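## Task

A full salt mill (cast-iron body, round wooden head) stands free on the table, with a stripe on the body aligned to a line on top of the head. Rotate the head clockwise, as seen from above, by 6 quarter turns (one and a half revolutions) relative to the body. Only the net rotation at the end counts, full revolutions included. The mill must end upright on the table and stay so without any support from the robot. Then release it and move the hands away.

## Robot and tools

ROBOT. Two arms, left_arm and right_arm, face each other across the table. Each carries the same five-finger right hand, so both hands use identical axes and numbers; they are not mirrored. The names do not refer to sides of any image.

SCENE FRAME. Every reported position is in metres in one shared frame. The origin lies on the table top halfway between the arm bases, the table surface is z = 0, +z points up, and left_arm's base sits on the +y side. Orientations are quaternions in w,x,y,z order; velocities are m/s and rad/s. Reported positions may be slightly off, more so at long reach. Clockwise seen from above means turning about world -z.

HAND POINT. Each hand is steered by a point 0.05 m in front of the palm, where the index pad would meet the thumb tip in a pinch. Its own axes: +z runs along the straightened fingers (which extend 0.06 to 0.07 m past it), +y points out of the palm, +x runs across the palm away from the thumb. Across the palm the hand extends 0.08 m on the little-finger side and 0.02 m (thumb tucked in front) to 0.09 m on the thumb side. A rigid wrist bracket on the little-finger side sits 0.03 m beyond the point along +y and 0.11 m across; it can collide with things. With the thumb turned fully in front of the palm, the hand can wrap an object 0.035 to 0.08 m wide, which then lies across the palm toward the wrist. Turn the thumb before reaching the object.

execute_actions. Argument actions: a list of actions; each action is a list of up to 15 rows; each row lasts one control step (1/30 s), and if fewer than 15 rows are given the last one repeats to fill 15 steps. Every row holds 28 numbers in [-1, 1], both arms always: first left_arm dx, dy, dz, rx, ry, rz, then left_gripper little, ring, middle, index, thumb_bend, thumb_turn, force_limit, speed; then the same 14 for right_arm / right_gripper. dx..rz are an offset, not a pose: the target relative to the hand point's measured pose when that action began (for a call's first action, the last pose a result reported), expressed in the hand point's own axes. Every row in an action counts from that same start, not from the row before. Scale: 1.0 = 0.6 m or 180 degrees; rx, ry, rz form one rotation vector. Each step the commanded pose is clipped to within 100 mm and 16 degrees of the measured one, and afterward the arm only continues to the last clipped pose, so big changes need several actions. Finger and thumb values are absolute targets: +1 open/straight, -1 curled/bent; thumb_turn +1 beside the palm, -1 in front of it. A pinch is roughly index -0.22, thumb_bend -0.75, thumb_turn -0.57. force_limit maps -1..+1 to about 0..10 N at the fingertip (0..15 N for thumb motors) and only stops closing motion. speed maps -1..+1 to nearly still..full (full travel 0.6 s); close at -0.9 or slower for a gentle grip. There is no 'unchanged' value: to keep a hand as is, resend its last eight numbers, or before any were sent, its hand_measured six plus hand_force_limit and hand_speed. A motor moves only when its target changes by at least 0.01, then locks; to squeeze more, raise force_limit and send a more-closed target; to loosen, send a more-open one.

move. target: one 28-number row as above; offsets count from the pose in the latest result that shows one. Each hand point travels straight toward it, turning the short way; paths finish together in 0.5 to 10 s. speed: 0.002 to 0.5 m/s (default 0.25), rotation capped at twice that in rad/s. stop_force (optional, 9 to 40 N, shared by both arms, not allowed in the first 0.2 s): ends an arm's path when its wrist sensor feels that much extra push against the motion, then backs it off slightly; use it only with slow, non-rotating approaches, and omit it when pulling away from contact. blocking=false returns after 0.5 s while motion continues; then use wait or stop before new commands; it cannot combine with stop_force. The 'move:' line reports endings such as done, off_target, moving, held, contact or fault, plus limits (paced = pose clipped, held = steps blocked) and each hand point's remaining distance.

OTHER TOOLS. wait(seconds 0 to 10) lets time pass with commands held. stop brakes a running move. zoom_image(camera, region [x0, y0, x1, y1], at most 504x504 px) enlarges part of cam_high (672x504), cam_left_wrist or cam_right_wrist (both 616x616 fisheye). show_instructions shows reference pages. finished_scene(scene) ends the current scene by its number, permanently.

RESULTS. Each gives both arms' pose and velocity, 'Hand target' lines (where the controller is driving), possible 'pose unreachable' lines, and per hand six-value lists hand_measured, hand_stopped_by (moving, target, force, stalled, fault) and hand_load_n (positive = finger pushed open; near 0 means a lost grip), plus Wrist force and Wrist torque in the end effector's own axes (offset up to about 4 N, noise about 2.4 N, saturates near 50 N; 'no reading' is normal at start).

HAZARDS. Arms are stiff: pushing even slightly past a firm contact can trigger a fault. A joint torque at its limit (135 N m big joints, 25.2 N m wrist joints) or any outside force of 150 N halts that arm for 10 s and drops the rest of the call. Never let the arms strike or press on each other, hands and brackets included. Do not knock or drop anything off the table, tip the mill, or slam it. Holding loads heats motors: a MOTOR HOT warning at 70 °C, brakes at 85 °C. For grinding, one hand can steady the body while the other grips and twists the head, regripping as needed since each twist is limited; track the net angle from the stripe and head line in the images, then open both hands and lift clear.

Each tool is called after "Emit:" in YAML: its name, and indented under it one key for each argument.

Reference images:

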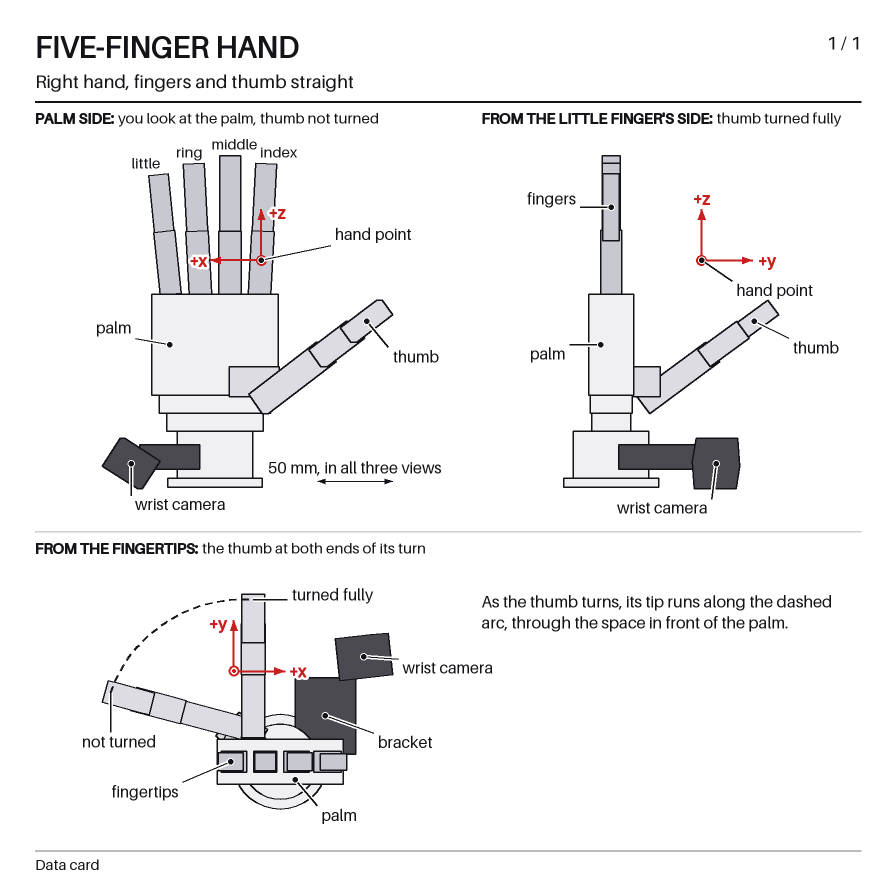

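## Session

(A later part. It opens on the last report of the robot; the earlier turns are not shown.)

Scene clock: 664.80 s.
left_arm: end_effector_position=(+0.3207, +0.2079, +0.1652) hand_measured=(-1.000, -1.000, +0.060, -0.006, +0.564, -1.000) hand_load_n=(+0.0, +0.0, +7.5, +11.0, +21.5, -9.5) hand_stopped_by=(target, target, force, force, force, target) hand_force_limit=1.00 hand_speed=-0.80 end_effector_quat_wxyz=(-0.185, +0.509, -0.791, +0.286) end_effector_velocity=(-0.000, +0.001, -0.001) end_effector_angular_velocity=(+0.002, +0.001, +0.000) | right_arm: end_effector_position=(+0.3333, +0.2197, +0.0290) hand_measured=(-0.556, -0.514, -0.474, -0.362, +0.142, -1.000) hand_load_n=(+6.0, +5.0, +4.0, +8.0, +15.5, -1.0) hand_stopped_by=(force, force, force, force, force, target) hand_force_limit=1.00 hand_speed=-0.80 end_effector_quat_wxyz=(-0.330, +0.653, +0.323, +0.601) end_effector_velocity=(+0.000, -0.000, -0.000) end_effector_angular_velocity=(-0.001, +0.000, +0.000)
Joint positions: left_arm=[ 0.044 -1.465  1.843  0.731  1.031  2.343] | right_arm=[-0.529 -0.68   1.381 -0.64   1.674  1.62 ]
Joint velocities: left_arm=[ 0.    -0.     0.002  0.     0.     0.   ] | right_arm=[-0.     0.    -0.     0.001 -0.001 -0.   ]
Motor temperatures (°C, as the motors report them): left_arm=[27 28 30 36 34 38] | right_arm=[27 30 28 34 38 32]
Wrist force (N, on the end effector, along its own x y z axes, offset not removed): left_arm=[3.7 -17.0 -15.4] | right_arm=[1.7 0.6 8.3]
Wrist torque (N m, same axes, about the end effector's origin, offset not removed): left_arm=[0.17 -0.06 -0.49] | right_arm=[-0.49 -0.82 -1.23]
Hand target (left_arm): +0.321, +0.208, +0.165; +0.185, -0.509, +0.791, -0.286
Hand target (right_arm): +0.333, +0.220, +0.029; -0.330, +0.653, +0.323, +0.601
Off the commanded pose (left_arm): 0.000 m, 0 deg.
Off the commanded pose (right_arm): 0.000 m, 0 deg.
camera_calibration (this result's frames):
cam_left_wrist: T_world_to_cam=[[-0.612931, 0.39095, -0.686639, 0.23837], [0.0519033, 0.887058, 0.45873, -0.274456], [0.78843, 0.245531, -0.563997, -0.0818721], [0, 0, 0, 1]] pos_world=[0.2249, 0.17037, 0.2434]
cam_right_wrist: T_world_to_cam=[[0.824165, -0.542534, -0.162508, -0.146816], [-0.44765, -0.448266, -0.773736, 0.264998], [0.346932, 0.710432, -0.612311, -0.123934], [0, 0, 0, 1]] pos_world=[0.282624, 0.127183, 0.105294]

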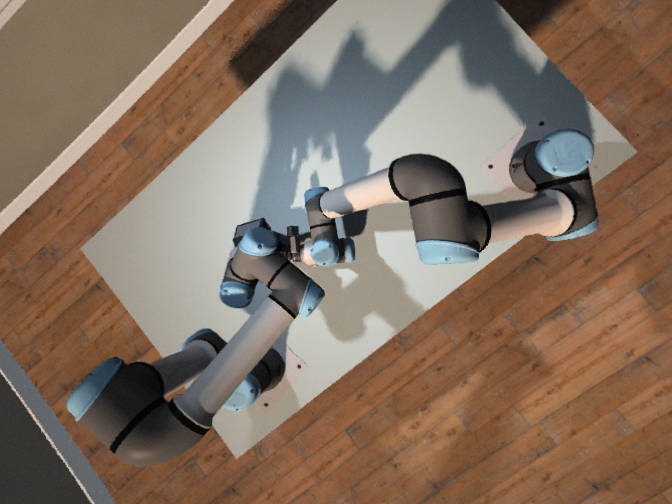

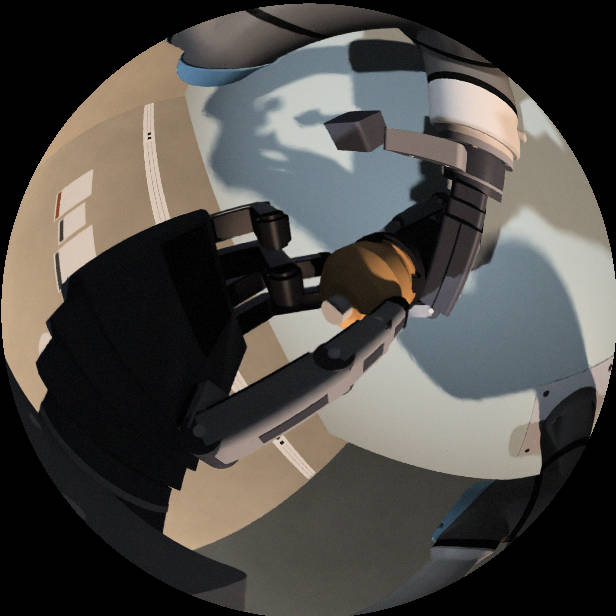

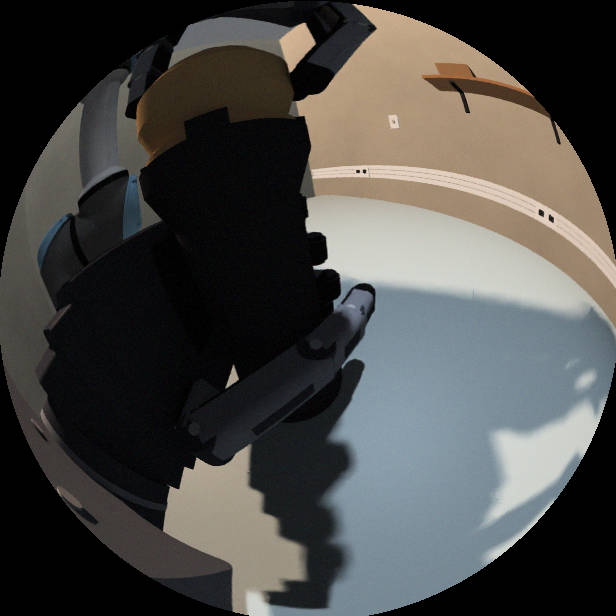

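Emit:
move:
  target: [0.024247,-0.006601,0.003378,0,0.15146,0.18134,-1,-1,-0.57,-0.57,-0.57,-1,1,-0.8, 0,0,0,0,0,0,-0.9,-0.9,-0.97,-0.97,-0.97,-1,1,-0.8]
  speed: 0.5

Emit:
move:
  target: [0.024247,-0.005601,0.004678,0,0.15146,0.18134,-1,-1,-0.55,-0.55,-0.55,-1,1,-0.8, 0,0,0,0,0,0,-0.9,-0.9,-0.97,-0.97,-0.97,-1,1,-0.8]
  speed: 0.5

Emit:
move:
  target: [0.024247,-0.005601,0.004678,0,0.15146,0.18134,-1,-1,-0.57,-0.57,-0.57,-1,1,-0.8, 0,0,0,0,0,0,-0.9,-0.9,-0.97,-0.97,-0.97,-1,1,-0.8]
  speed: 0.5

Scene clock: 671.97 s.
left_arm: end_effector_position=(+0.3186, +0.1927, +0.1661) hand_measured=(-1.000, -1.000, +0.056, -0.006, +0.564, -1.000) hand_load_n=(+0.0, +0.0, +9.0, +9.5, +20.5, -9.5) hand_stopped_by=(target, target, force, force, force, target) hand_force_limit=1.00 hand_speed=-0.80 end_effector_quat_wxyz=(-0.069, +0.188, -0.921, +0.334) end_effector_velocity=(-0.000, +0.000, -0.001) end_effector_angular_velocity=(+0.003, +0.006, -0.012) | right_arm: end_effector_position=(+0.3333, +0.2197, +0.0290) hand_measured=(-0.556, -0.514, -0.474, -0.362, +0.142, -1.000) hand_load_n=(+6.5, +5.5, +4.0, +8.0, +15.0, -1.0) hand_stopped_by=(force, force, force, force, force, target) hand_force_limit=1.00 hand_speed=-0.80 end_effector_quat_wxyz=(-0.330, +0.653, +0.323, +0.601) end_effector_velocity=(+0.001, +0.000, +0.001) end_effector_angular_velocity=(+0.004, -0.002, -0.002)
Joint positions: left_arm=[ 0.228 -1.556  1.885  0.546  1.568  3.14 ] | right_arm=[-0.529 -0.68   1.381 -0.64   1.674  1.62 ]
Joint velocities: left_arm=[ 0.007  0.004 -0.002  0.003  0.015  0.012] | right_arm=[-0.001  0.    -0.002 -0.003  0.001  0.   ]
Motor temperatures (°C, as the motors report them): left_arm=[27 28 30 36 34 38] | right_arm=[27 30 28 34 38 32]
Wrist force (N, on the end effector, along its own x y z axes, offset not removed): left_arm=[3.5 -12.5 -8.4] | right_arm=[2.1 -1.7 10.2]
Wrist torque (N m, same axes, about the end effector's origin, offset not removed): left_arm=[0.16 -0.17 -0.49] | right_arm=[-0.93 -0.69 -0.65]
Hand target (left_arm): +0.319, +0.193, +0.166; +0.068, -0.188, +0.921, -0.334
Hand target (right_arm): +0.333, +0.220, +0.029; -0.330, +0.653, +0.323, +0.601
Off the commanded pose (left_arm): 0.000 m, 0 deg.
Off the commanded pose (right_arm): 0.000 m, 0 deg.
move: done
camera_calibration (this result's frames):
cam_left_wrist: T_world_to_cam=[[-0.188516, 0.701853, -0.686924, 0.0485433], [0.637459, 0.619537, 0.458061, -0.396187], [0.747066, -0.351534, -0.564195, 0.0523462], [0, 0, 0, 1]] pos_world=[0.222598, 0.229784, 0.244357]
cam_right_wrist: T_world_to_cam=[[0.824165, -0.542534, -0.162505, -0.146817], [-0.447649, -0.448267, -0.773736, 0.264998], [0.346933, 0.710432, -0.612311, -0.123934], [0, 0, 0, 1]] pos_world=[0.282624, 0.127183, 0.105294]

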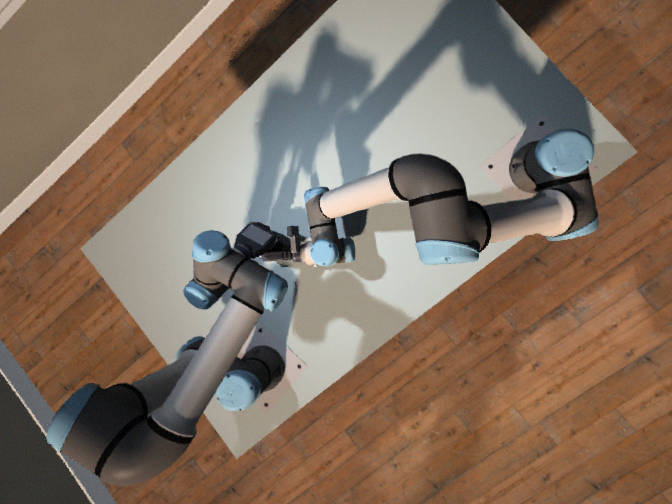

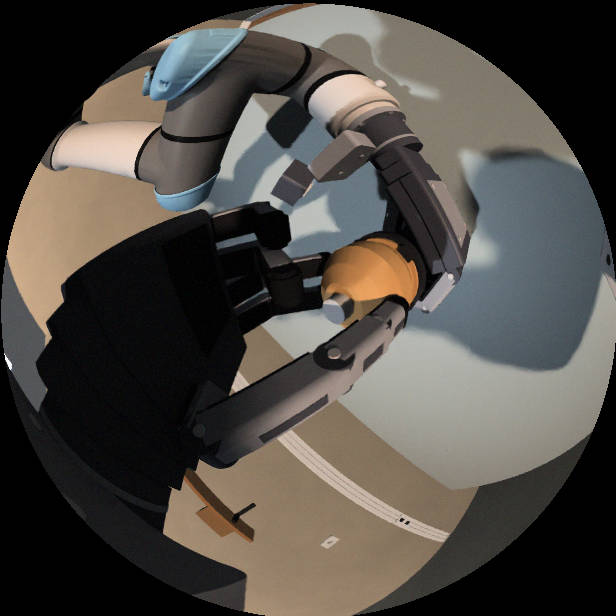

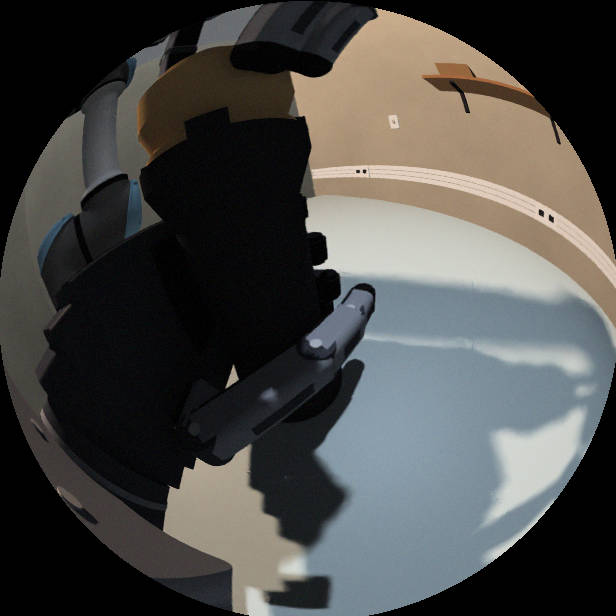

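Scene clock: 673.40 s.
left_arm: end_effector_position=(+0.3067, +0.1827, +0.1663) hand_measured=(-1.000, -1.000, +0.054, -0.010, +0.564, -1.000) hand_load_n=(+0.0, +0.0, +9.5, +9.5, +21.5, -10.5) hand_stopped_by=(target, target, force, force, force, target) hand_force_limit=1.00 hand_speed=-0.80 end_effector_quat_wxyz=(-0.057, +0.158, +0.927, -0.336) end_effector_velocity=(-0.000, +0.001, -0.001) end_effector_angular_velocity=(+0.005, +0.003, -0.009) | right_arm: end_effector_position=(+0.3333, +0.2197, +0.0290) hand_measured=(-0.556, -0.514, -0.474, -0.362, +0.142, -1.000) hand_load_n=(+7.0, +5.5, +4.0, +8.0, +14.5, -1.0) hand_stopped_by=(force, force, force, force, force, target) hand_force_limit=1.00 hand_speed=-0.80 end_effector_quat_wxyz=(-0.330, +0.653, +0.323, +0.601) end_effector_velocity=(+0.001, -0.001, -0.000) end_effector_angular_velocity=(-0.001, +0.000, -0.002)
Joint positions: left_arm=[ 0.44  -1.397  1.764  0.751  2.119  3.962] | right_arm=[-0.529 -0.68   1.381 -0.64   1.674  1.62 ]
Joint velocities: left_arm=[ 0.004  0.007 -0.004  0.01   0.005  0.013] | right_arm=[-0.001 -0.     0.     0.001  0.001 -0.   ]
Motor temperatures (°C, as the motors report them): left_arm=[27 28 30 36 34 38] | right_arm=[27 30 28 34 38 32]
Wrist force (N, on the end effector, along its own x y z axes, offset not removed): left_arm=[4.1 -14.2 -11.0] | right_arm=[3.3 -1.6 7.0]
Wrist torque (N m, same axes, about the end effector's origin, offset not removed): left_arm=[0.27 0.01 -0.59] | right_arm=[-0.98 -0.76 0.13]
Hand target (left_arm): +0.307, +0.183, +0.166; -0.057, +0.159, +0.927, -0.336
Hand target (right_arm): +0.333, +0.220, +0.029; -0.330, +0.653, +0.323, +0.601
Off the commanded pose (left_arm): 0.000 m, 0 deg.
Off the commanded pose (right_arm): 0.000 m, 0 deg.
move: done
camera_calibration (this result's frames):
cam_left_wrist: T_world_to_cam=[[0.334472, 0.64452, -0.687548, -0.0964188], [0.888784, 0.0268526, 0.457539, -0.351247], [0.313356, -0.764116, -0.563858, 0.266147], [0, 0, 0, 1]] pos_world=[0.261033, 0.274943, 0.244486]
cam_right_wrist: T_world_to_cam=[[0.824165, -0.542534, -0.162505, -0.146817], [-0.447649, -0.448267, -0.773736, 0.264998], [0.346933, 0.710432, -0.612311, -0.123934], [0, 0, 0, 1]] pos_world=[0.282624, 0.127183, 0.105294]

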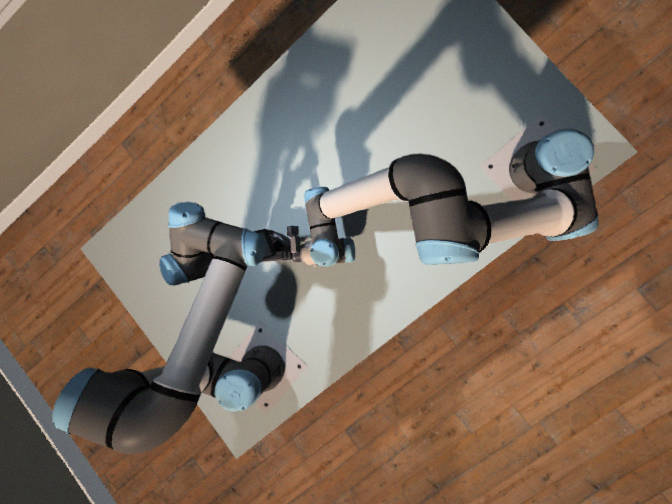

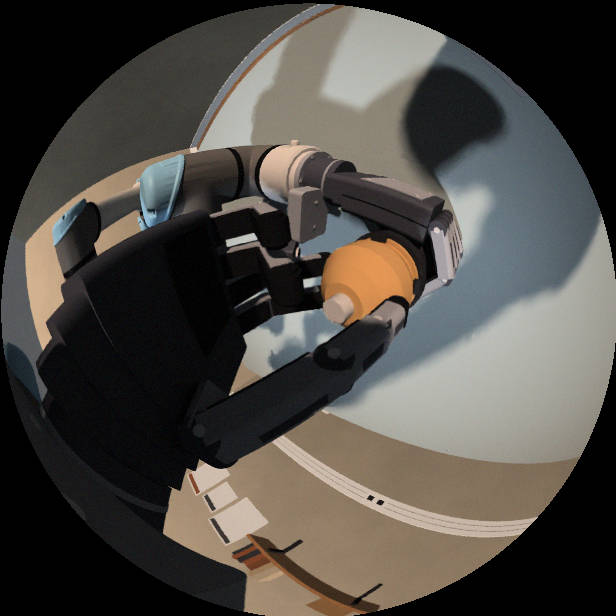

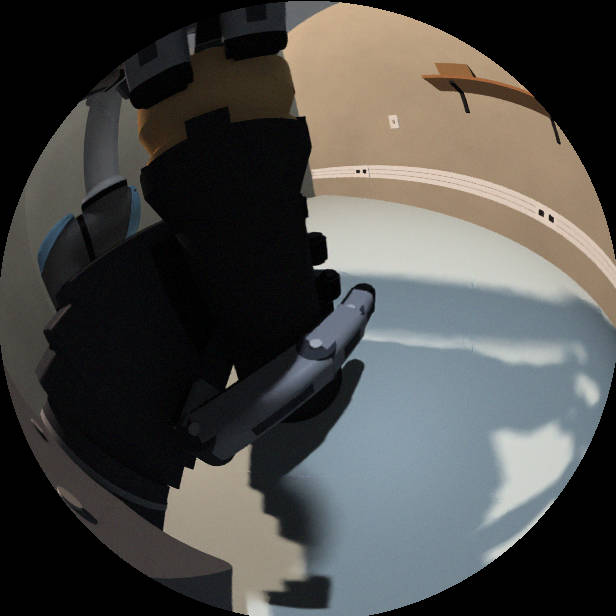

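Scene clock: 674.83 s.
left_arm: end_effector_position=(+0.2915, +0.1832, +0.1665) hand_measured=(-1.000, -1.000, +0.052, -0.012, +0.564, -1.000) hand_load_n=(+0.0, +0.0, +10.5, +9.5, +20.5, -11.5) hand_stopped_by=(target, target, force, force, force, target) hand_force_limit=1.00 hand_speed=-0.80 end_effector_quat_wxyz=(-0.175, +0.483, +0.806, -0.293) end_effector_velocity=(+0.000, +0.000, -0.000) end_effector_angular_velocity=(+0.002, +0.002, -0.010) | right_arm: end_effector_position=(+0.3333, +0.2197, +0.0290) hand_measured=(-0.556, -0.514, -0.474, -0.362, +0.142, -1.000) hand_load_n=(+7.0, +6.0, +4.0, +8.0, +14.5, -1.0) hand_stopped_by=(force, force, force, force, force, target) hand_force_limit=1.00 hand_speed=-0.80 end_effector_quat_wxyz=(-0.330, +0.653, +0.323, +0.601) end_effector_velocity=(-0.000, +0.000, +0.001) end_effector_angular_velocity=(+0.001, -0.000, +0.001)
Joint positions: left_arm=[ 0.512 -1.157  1.605  1.279  2.252  4.96 ] | right_arm=[-0.529 -0.68   1.381 -0.64   1.674  1.62 ]
Joint velocities: left_arm=[ 0.001  0.005 -0.004  0.01  -0.001  0.015] | right_arm=[ 0.    -0.001 -0.    -0.    -0.001  0.   ]
Motor temperatures (°C, as the motors report them): left_arm=[27 28 30 36 34 38] | right_arm=[27 30 28 34 38 32]
Wrist force (N, on the end effector, along its own x y z axes, offset not removed): left_arm=[3.6 -20.7 -13.9] | right_arm=[2.7 1.8 7.3]
Wrist torque (N m, same axes, about the end effector's origin, offset not removed): left_arm=[0.23 0.00 -0.73] | right_arm=[-0.77 -0.44 0.24]
Hand target (left_arm): +0.292, +0.183, +0.166; -0.175, +0.483, +0.806, -0.293
Hand target (right_arm): +0.333, +0.220, +0.029; -0.330, +0.653, +0.323, +0.601
Off the commanded pose (left_arm): 0.000 m, 0 deg.
Off the commanded pose (right_arm): 0.000 m, 0 deg.
move: done
camera_calibration (this result's frames):
cam_left_wrist: T_world_to_cam=[[0.681874, 0.249235, -0.687699, -0.120281], [0.673797, -0.579924, 0.457914, -0.164045], [-0.284685, -0.77561, -0.563369, 0.447788], [0, 0, 0, 1]] pos_world=[0.320028, 0.282154, 0.244671]
cam_right_wrist: T_world_to_cam=[[0.824165, -0.542535, -0.162505, -0.146817], [-0.447649, -0.448267, -0.773736, 0.264998], [0.346933, 0.710432, -0.612311, -0.123934], [0, 0, 0, 1]] pos_world=[0.282624, 0.127183, 0.105294]

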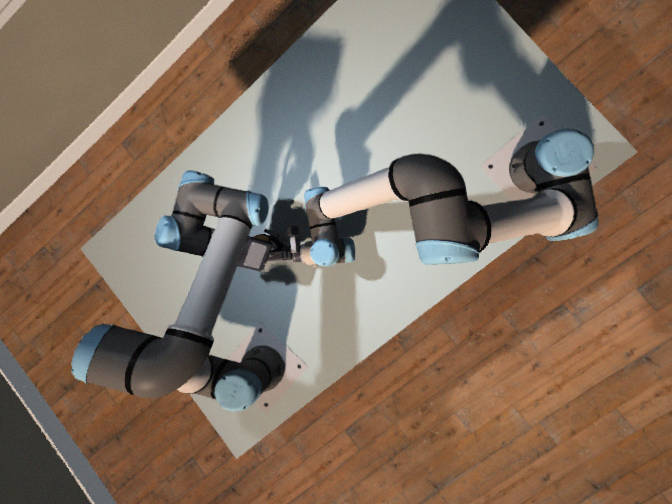

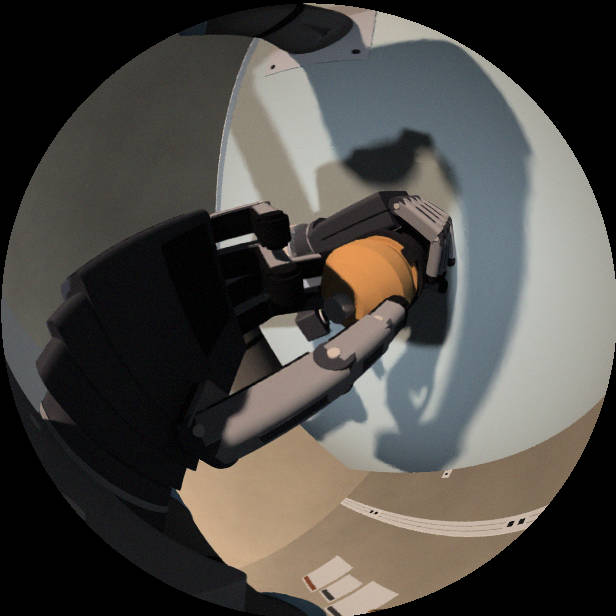

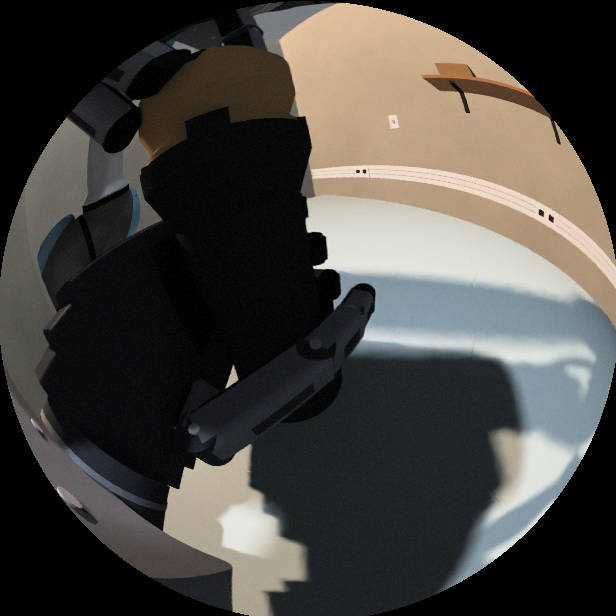

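Emit:
execute_actions:
  actions:
    - [[0,-0.001,-0.0013,0,0,0,-1,-1,0.5,0.5,1,-1,1,0, 0,0,0,0,0,0,-0.9,-0.9,-0.97,-0.97,-0.97,-1,1,-0.8]]

Emit:
move:
  target: [0,-0.0855,-0.1023,0,0,0,-1,-1,0.5,0.5,1,-1,1,0, 0,0,0,0,0,0,-0.9,-0.9,-0.97,-0.97,-0.97,-1,1,-0.8]
  speed: 0.25

Scene clock: 683.70 s.
left_arm: end_effector_position=(+0.2916, +0.1833, +0.1674) hand_measured=(-1.000, -1.000, +0.500, +0.500, +0.968, -1.000) hand_load_n=(+0.0, +0.0, +0.0, +0.0, +0.0, +0.0) hand_stopped_by=(target, target, target, moving, moving, target) hand_force_limit=1.00 hand_speed=0.00 end_effector_quat_wxyz=(-0.175, +0.483, +0.806, -0.293) end_effector_velocity=(-0.000, +0.000, +0.001) end_effector_angular_velocity=(-0.000, -0.000, +0.000) | right_arm: end_effector_position=(+0.3333, +0.2197, +0.0290) hand_measured=(-0.556, -0.514, -0.474, -0.362, +0.142, -1.000) hand_load_n=(+5.5, +5.0, +3.5, +8.0, +15.0, -0.5) hand_stopped_by=(force, force, force, force, force, target) hand_force_limit=1.00 hand_speed=-0.80 end_effector_quat_wxyz=(-0.330, +0.653, +0.323, +0.601) end_effector_velocity=(+0.001, +0.001, +0.002) end_effector_angular_velocity=(+0.002, -0.002, -0.001)
Joint positions: left_arm=[ 0.512 -1.158  1.604  1.281  2.252  4.96 ] | right_arm=[-0.529 -0.68   1.381 -0.64   1.674  1.62 ]
Joint velocities: left_arm=[ 0.    -0.001 -0.     0.001  0.    -0.   ] | right_arm=[-0.    -0.    -0.003 -0.     0.001 -0.001]
Motor temperatures (°C, as the motors report them): left_arm=[27 28 30 36 34 38] | right_arm=[27 30 28 34 38 32]
Wrist force (N, on the end effector, along its own x y z axes, offset not removed): left_arm=[0.6 1.7 -0.7] | right_arm=[9.1 -2.2 -1.3]
Wrist torque (N m, same axes, about the end effector's origin, offset not removed): left_arm=[0.31 0.03 -0.03] | right_arm=[-0.74 -0.82 -0.01]
Hand target (left_arm): +0.292, +0.183, +0.167; -0.175, +0.483, +0.806, -0.293
Hand target (right_arm): +0.333, +0.220, +0.029; -0.330, +0.653, +0.323, +0.601
Off the commanded pose (left_arm): 0.000 m, 0 deg.
Off the commanded pose (right_arm): 0.000 m, 0 deg.
camera_calibration (this result's frames):
cam_left_wrist: T_world_to_cam=[[0.681816, 0.249344, -0.687717, -0.1197], [0.673872, -0.579897, 0.457838, -0.164504], [-0.284646, -0.775595, -0.563409, 0.448366], [0, 0, 0, 1]] pos_world=[0.320093, 0.282202, 0.245609]
cam_right_wrist: T_world_to_cam=[[0.824165, -0.542534, -0.162505, -0.146817], [-0.447648, -0.448267, -0.773736, 0.264998], [0.346933, 0.710432, -0.612311, -0.123934], [0, 0, 0, 1]] pos_world=[0.282624, 0.127183, 0.105294]

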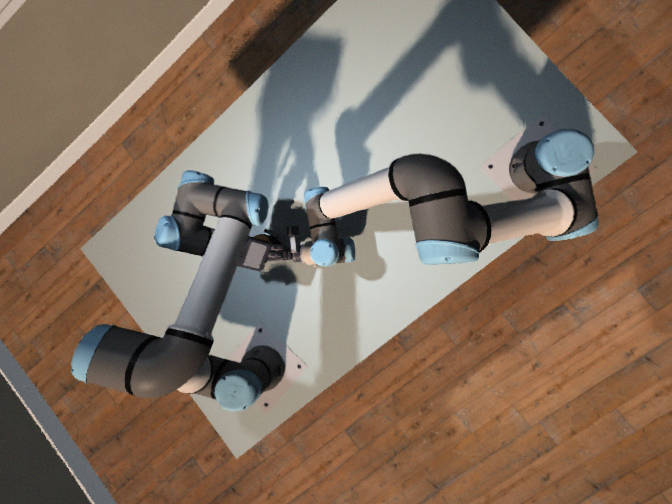

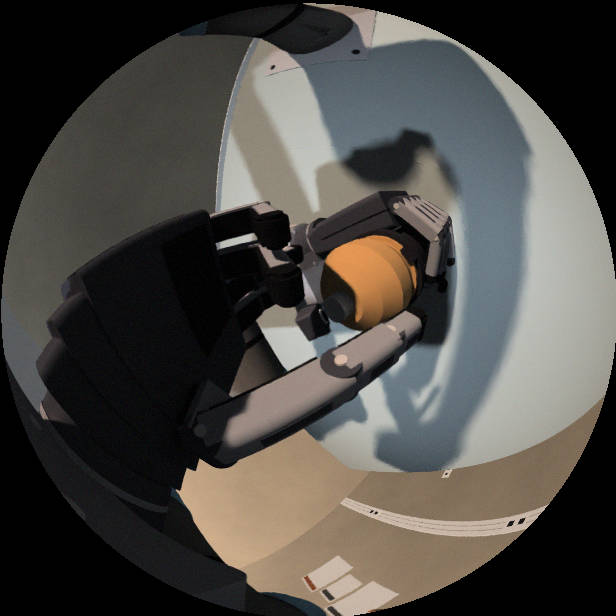

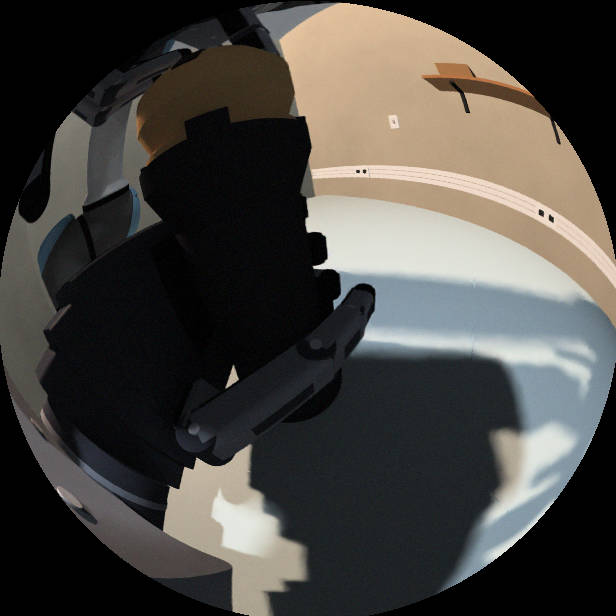

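Scene clock: 684.63 s.
left_arm: end_effector_position=(+0.2914, +0.1833, +0.2472) hand_measured=(-1.000, -1.000, +0.500, +0.500, +1.000, -1.000) hand_load_n=(+0.0, +0.0, +0.0, +0.0, +0.0, +0.0) hand_stopped_by=(target, target, target, target, target, target) hand_force_limit=1.00 hand_speed=0.00 end_effector_quat_wxyz=(-0.175, +0.483, +0.806, -0.293) end_effector_velocity=(+0.000, -0.000, +0.003) end_effector_angular_velocity=(-0.000, -0.001, -0.001) | right_arm: end_effector_position=(+0.3333, +0.2197, +0.0290) hand_measured=(-0.556, -0.514, -0.474, -0.362, +0.142, -1.000) hand_load_n=(+5.5, +5.0, +3.5, +8.0, +15.0, -0.5) hand_stopped_by=(force, force, force, force, force, target) hand_force_limit=1.00 hand_speed=-0.80 end_effector_quat_wxyz=(-0.330, +0.653, +0.323, +0.601) end_effector_velocity=(-0.000, -0.001, -0.001) end_effector_angular_velocity=(-0.003, +0.001, -0.000)
Joint positions: left_arm=[ 0.512 -1.223  1.48   1.47   2.252  4.96 ] | right_arm=[-0.529 -0.68   1.381 -0.64   1.674  1.62 ]
Joint velocities: left_arm=[-0.    -0.001 -0.006  0.007 -0.001  0.001] | right_arm=[-0.     0.     0.001  0.001  0.    -0.   ]
Motor temperatures (°C, as the motors report them): left_arm=[27 28 30 36 34 38] | right_arm=[27 30 28 34 38 32]
Wrist force (N, on the end effector, along its own x y z axes, offset not removed): left_arm=[0.4 2.8 0.1] | right_arm=[4.2 -1.9 -2.1]
Wrist torque (N m, same axes, about the end effector's origin, offset not removed): left_arm=[0.39 0.05 -0.09] | right_arm=[-0.65 -0.03 -0.31]
Hand target (left_arm): +0.292, +0.183, +0.247; -0.175, +0.483, +0.806, -0.293
Hand target (right_arm): +0.333, +0.220, +0.029; -0.330, +0.653, +0.323, +0.601
Off the commanded pose (left_arm): 0.000 m, 0 deg.
Off the commanded pose (right_arm): 0.000 m, 0 deg.
move: done
camera_calibration (this result's frames):
cam_left_wrist: T_world_to_cam=[[0.681857, 0.249194, -0.687731, -0.0647246], [0.673781, -0.579971, 0.457878, -0.200873], [-0.284764, -0.775588, -0.563359, 0.493284], [0, 0, 0, 1]] pos_world=[0.319947, 0.282214, 0.325358]
cam_right_wrist: T_world_to_cam=[[0.824165, -0.542534, -0.162505, -0.146817], [-0.447649, -0.448267, -0.773736, 0.264998], [0.346933, 0.710432, -0.612311, -0.123934], [0, 0, 0, 1]] pos_world=[0.282624, 0.127183, 0.105294]

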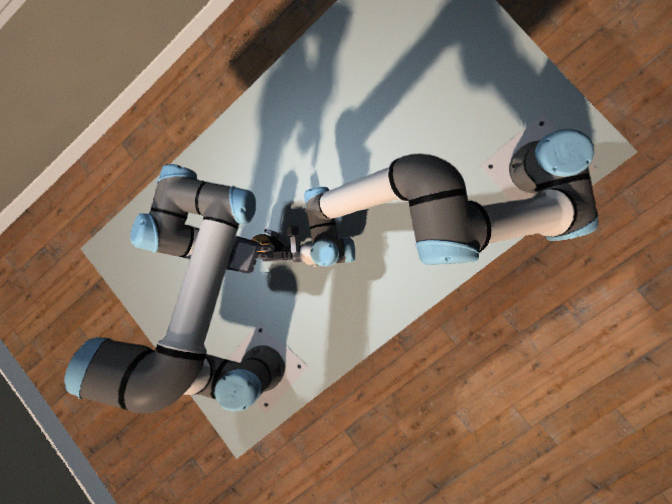

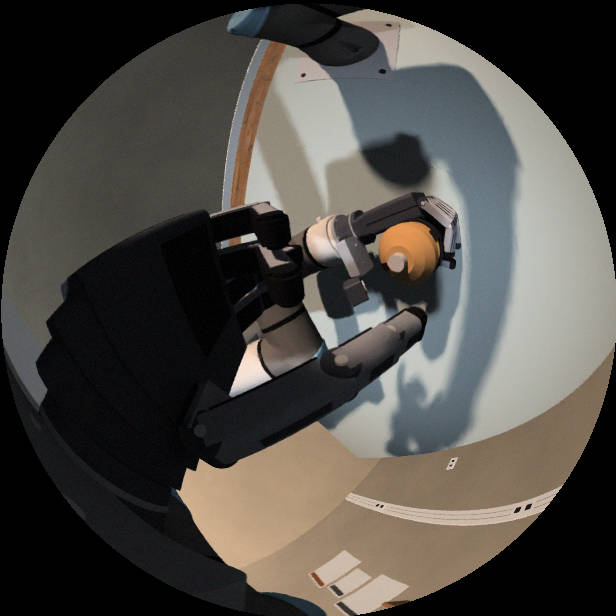

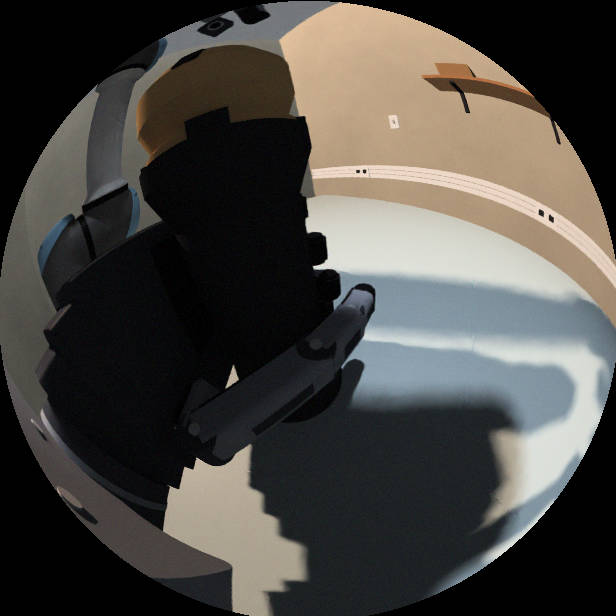

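Emit:
zoom_image:
  camera: "cam_left_wrist"
  region: [340, 190, 480, 330]

Emit:
zoom_image:
  camera: "cam_right_wrist"
  region: [120, 20, 340, 240]

Region (340, 190, 480, 330) of cam_left_wrist's 616x616 image, scaled by 3.600, with more detail than that image has.

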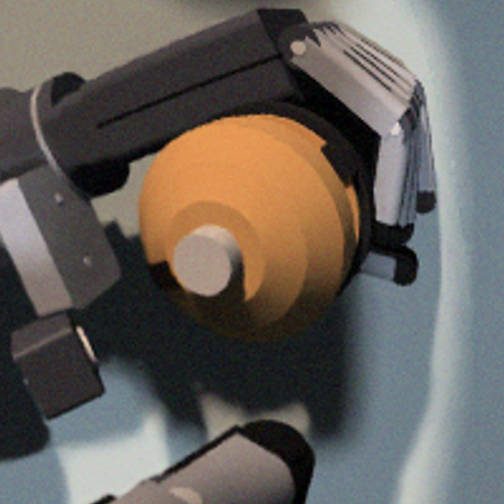

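Region (120, 20, 340, 240) of cam_right_wrist's 616x616 image, scaled by 2.291, with more detail than that image has.

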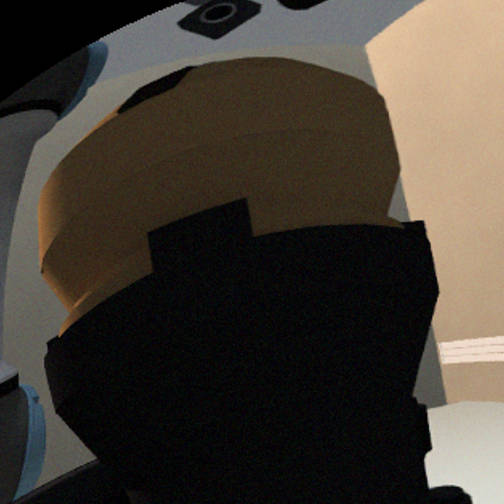

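Emit:
move:
  target: [-0.0923,0.1888,-0.0711,0,0,0,-1,-1,0.5,0.5,1,-1,1,0, 0,0,0,0,0,0,0.8,0.8,0.8,0.8,0.3,-1,1,0]
  speed: 0.4

Scene clock: 779.23 s.
left_arm: end_effector_position=(+0.4182, +0.1884, +0.2075) hand_measured=(-1.000, -1.000, +0.500, +0.500, +1.000, -1.000) hand_load_n=(+0.0, +0.0, +0.0, +0.0, +0.0, +0.0) hand_stopped_by=(target, target, target, target, target, target) hand_force_limit=1.00 hand_speed=0.00 end_effector_quat_wxyz=(-0.175, +0.483, +0.806, -0.293) end_effector_velocity=(+0.001, -0.000, -0.000) end_effector_angular_velocity=(+0.000, +0.001, -0.000) | right_arm: end_effector_position=(+0.3333, +0.2197, +0.0290) hand_measured=(+0.800, +0.800, +0.800, +0.800, +0.300, -1.000) hand_load_n=(+0.0, +0.0, +0.0, +0.0, +0.0, +0.0) hand_stopped_by=(target, target, target, target, target, target) hand_force_limit=1.00 hand_speed=0.00 end_effector_quat_wxyz=(-0.330, +0.653, +0.323, +0.601) end_effector_velocity=(-0.001, -0.000, -0.001) end_effector_angular_velocity=(-0.001, +0.002, +0.001)
Joint positions: left_arm=[ 0.707 -0.934  1.181  1.628  2.208  5.2  ] | right_arm=[-0.529 -0.68   1.381 -0.64   1.674  1.62 ]
Joint velocities: left_arm=[ 0.001  0.003 -0.005  0.003 -0.     0.002] | right_arm=[ 0.     0.001  0.001  0.001 -0.001  0.001]
Motor temperatures (°C, as the motors report them): left_arm=[27 28 30 36 34 38] | right_arm=[27 30 28 34 38 32]
Wrist force (N, on the end effector, along its own x y z axes, offset not removed): left_arm=[1.2 1.6 -0.7] | right_arm=[-1.6 -1.5 2.5]
Wrist torque (N m, same axes, about the end effector's origin, offset not removed): left_arm=[0.28 -0.05 -0.08] | right_arm=[-0.70 0.05 0.14]
Hand target (left_arm): +0.418, +0.188, +0.208; -0.175, +0.483, +0.806, -0.293
Hand target (right_arm): +0.333, +0.220, +0.029; -0.330, +0.653, +0.323, +0.601
Off the commanded pose (left_arm): 0.000 m, 0 deg.
Off the commanded pose (right_arm): 0.000 m, 0 deg.
move: done
camera_calibration (this result's frames):
cam_left_wrist: T_world_to_cam=[[0.681746, 0.249035, -0.687898, -0.17964], [0.6739, -0.579742, 0.457993, -0.265295], [-0.284747, -0.77581, -0.563061, 0.51099], [0, 0, 0, 1]] pos_world=[0.446754, 0.287365, 0.285648]
cam_right_wrist: T_world_to_cam=[[0.824165, -0.542534, -0.162505, -0.146817], [-0.447649, -0.448267, -0.773736, 0.264998], [0.346933, 0.710432, -0.612311, -0.123934], [0, 0, 0, 1]] pos_world=[0.282624, 0.127183, 0.105294]

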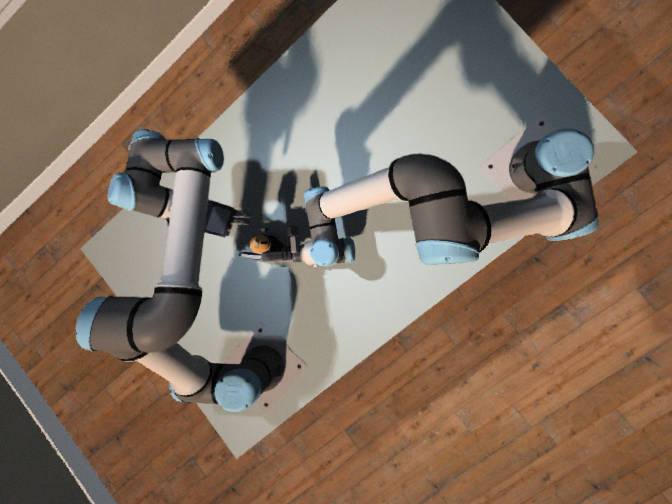

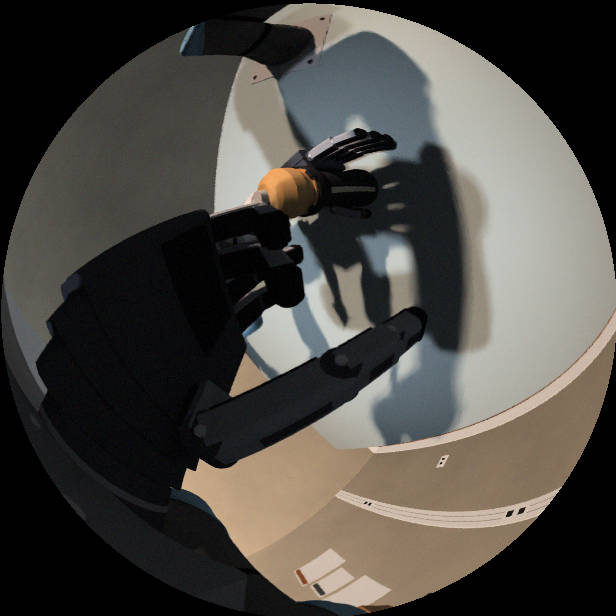

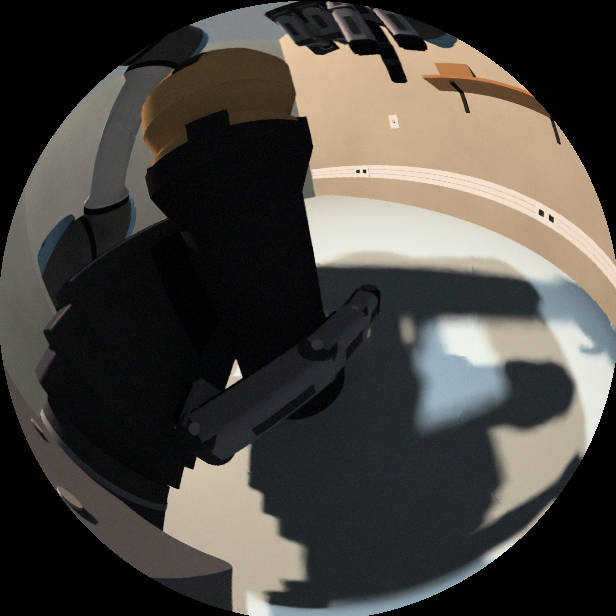

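Emit:
zoom_image:
  camera: "cam_left_wrist"
  region: [240, 110, 410, 280]

Emit:
zoom_image:
  camera: "cam_high"
  region: [220, 205, 300, 285]

Region (240, 110, 410, 280) of cam_left_wrist's 616x616 image, scaled by 2.965, with more detail than that image has.

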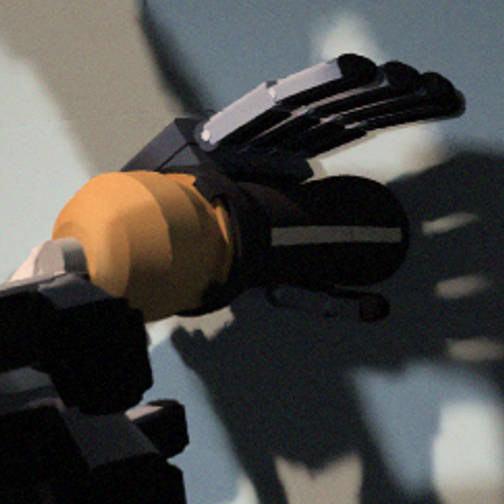

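Region (220, 205, 300, 285) of cam_high's 672x504 image, scaled by 6.300, with more detail than that image has.

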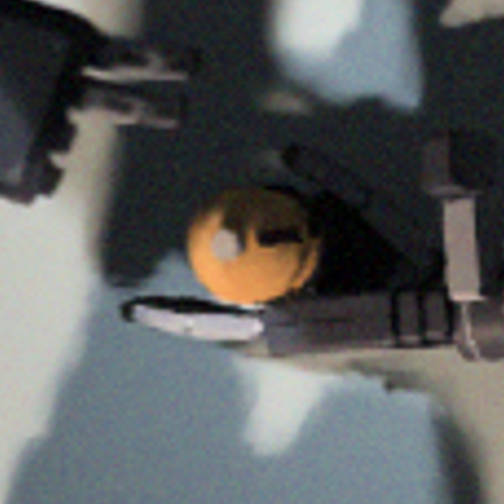

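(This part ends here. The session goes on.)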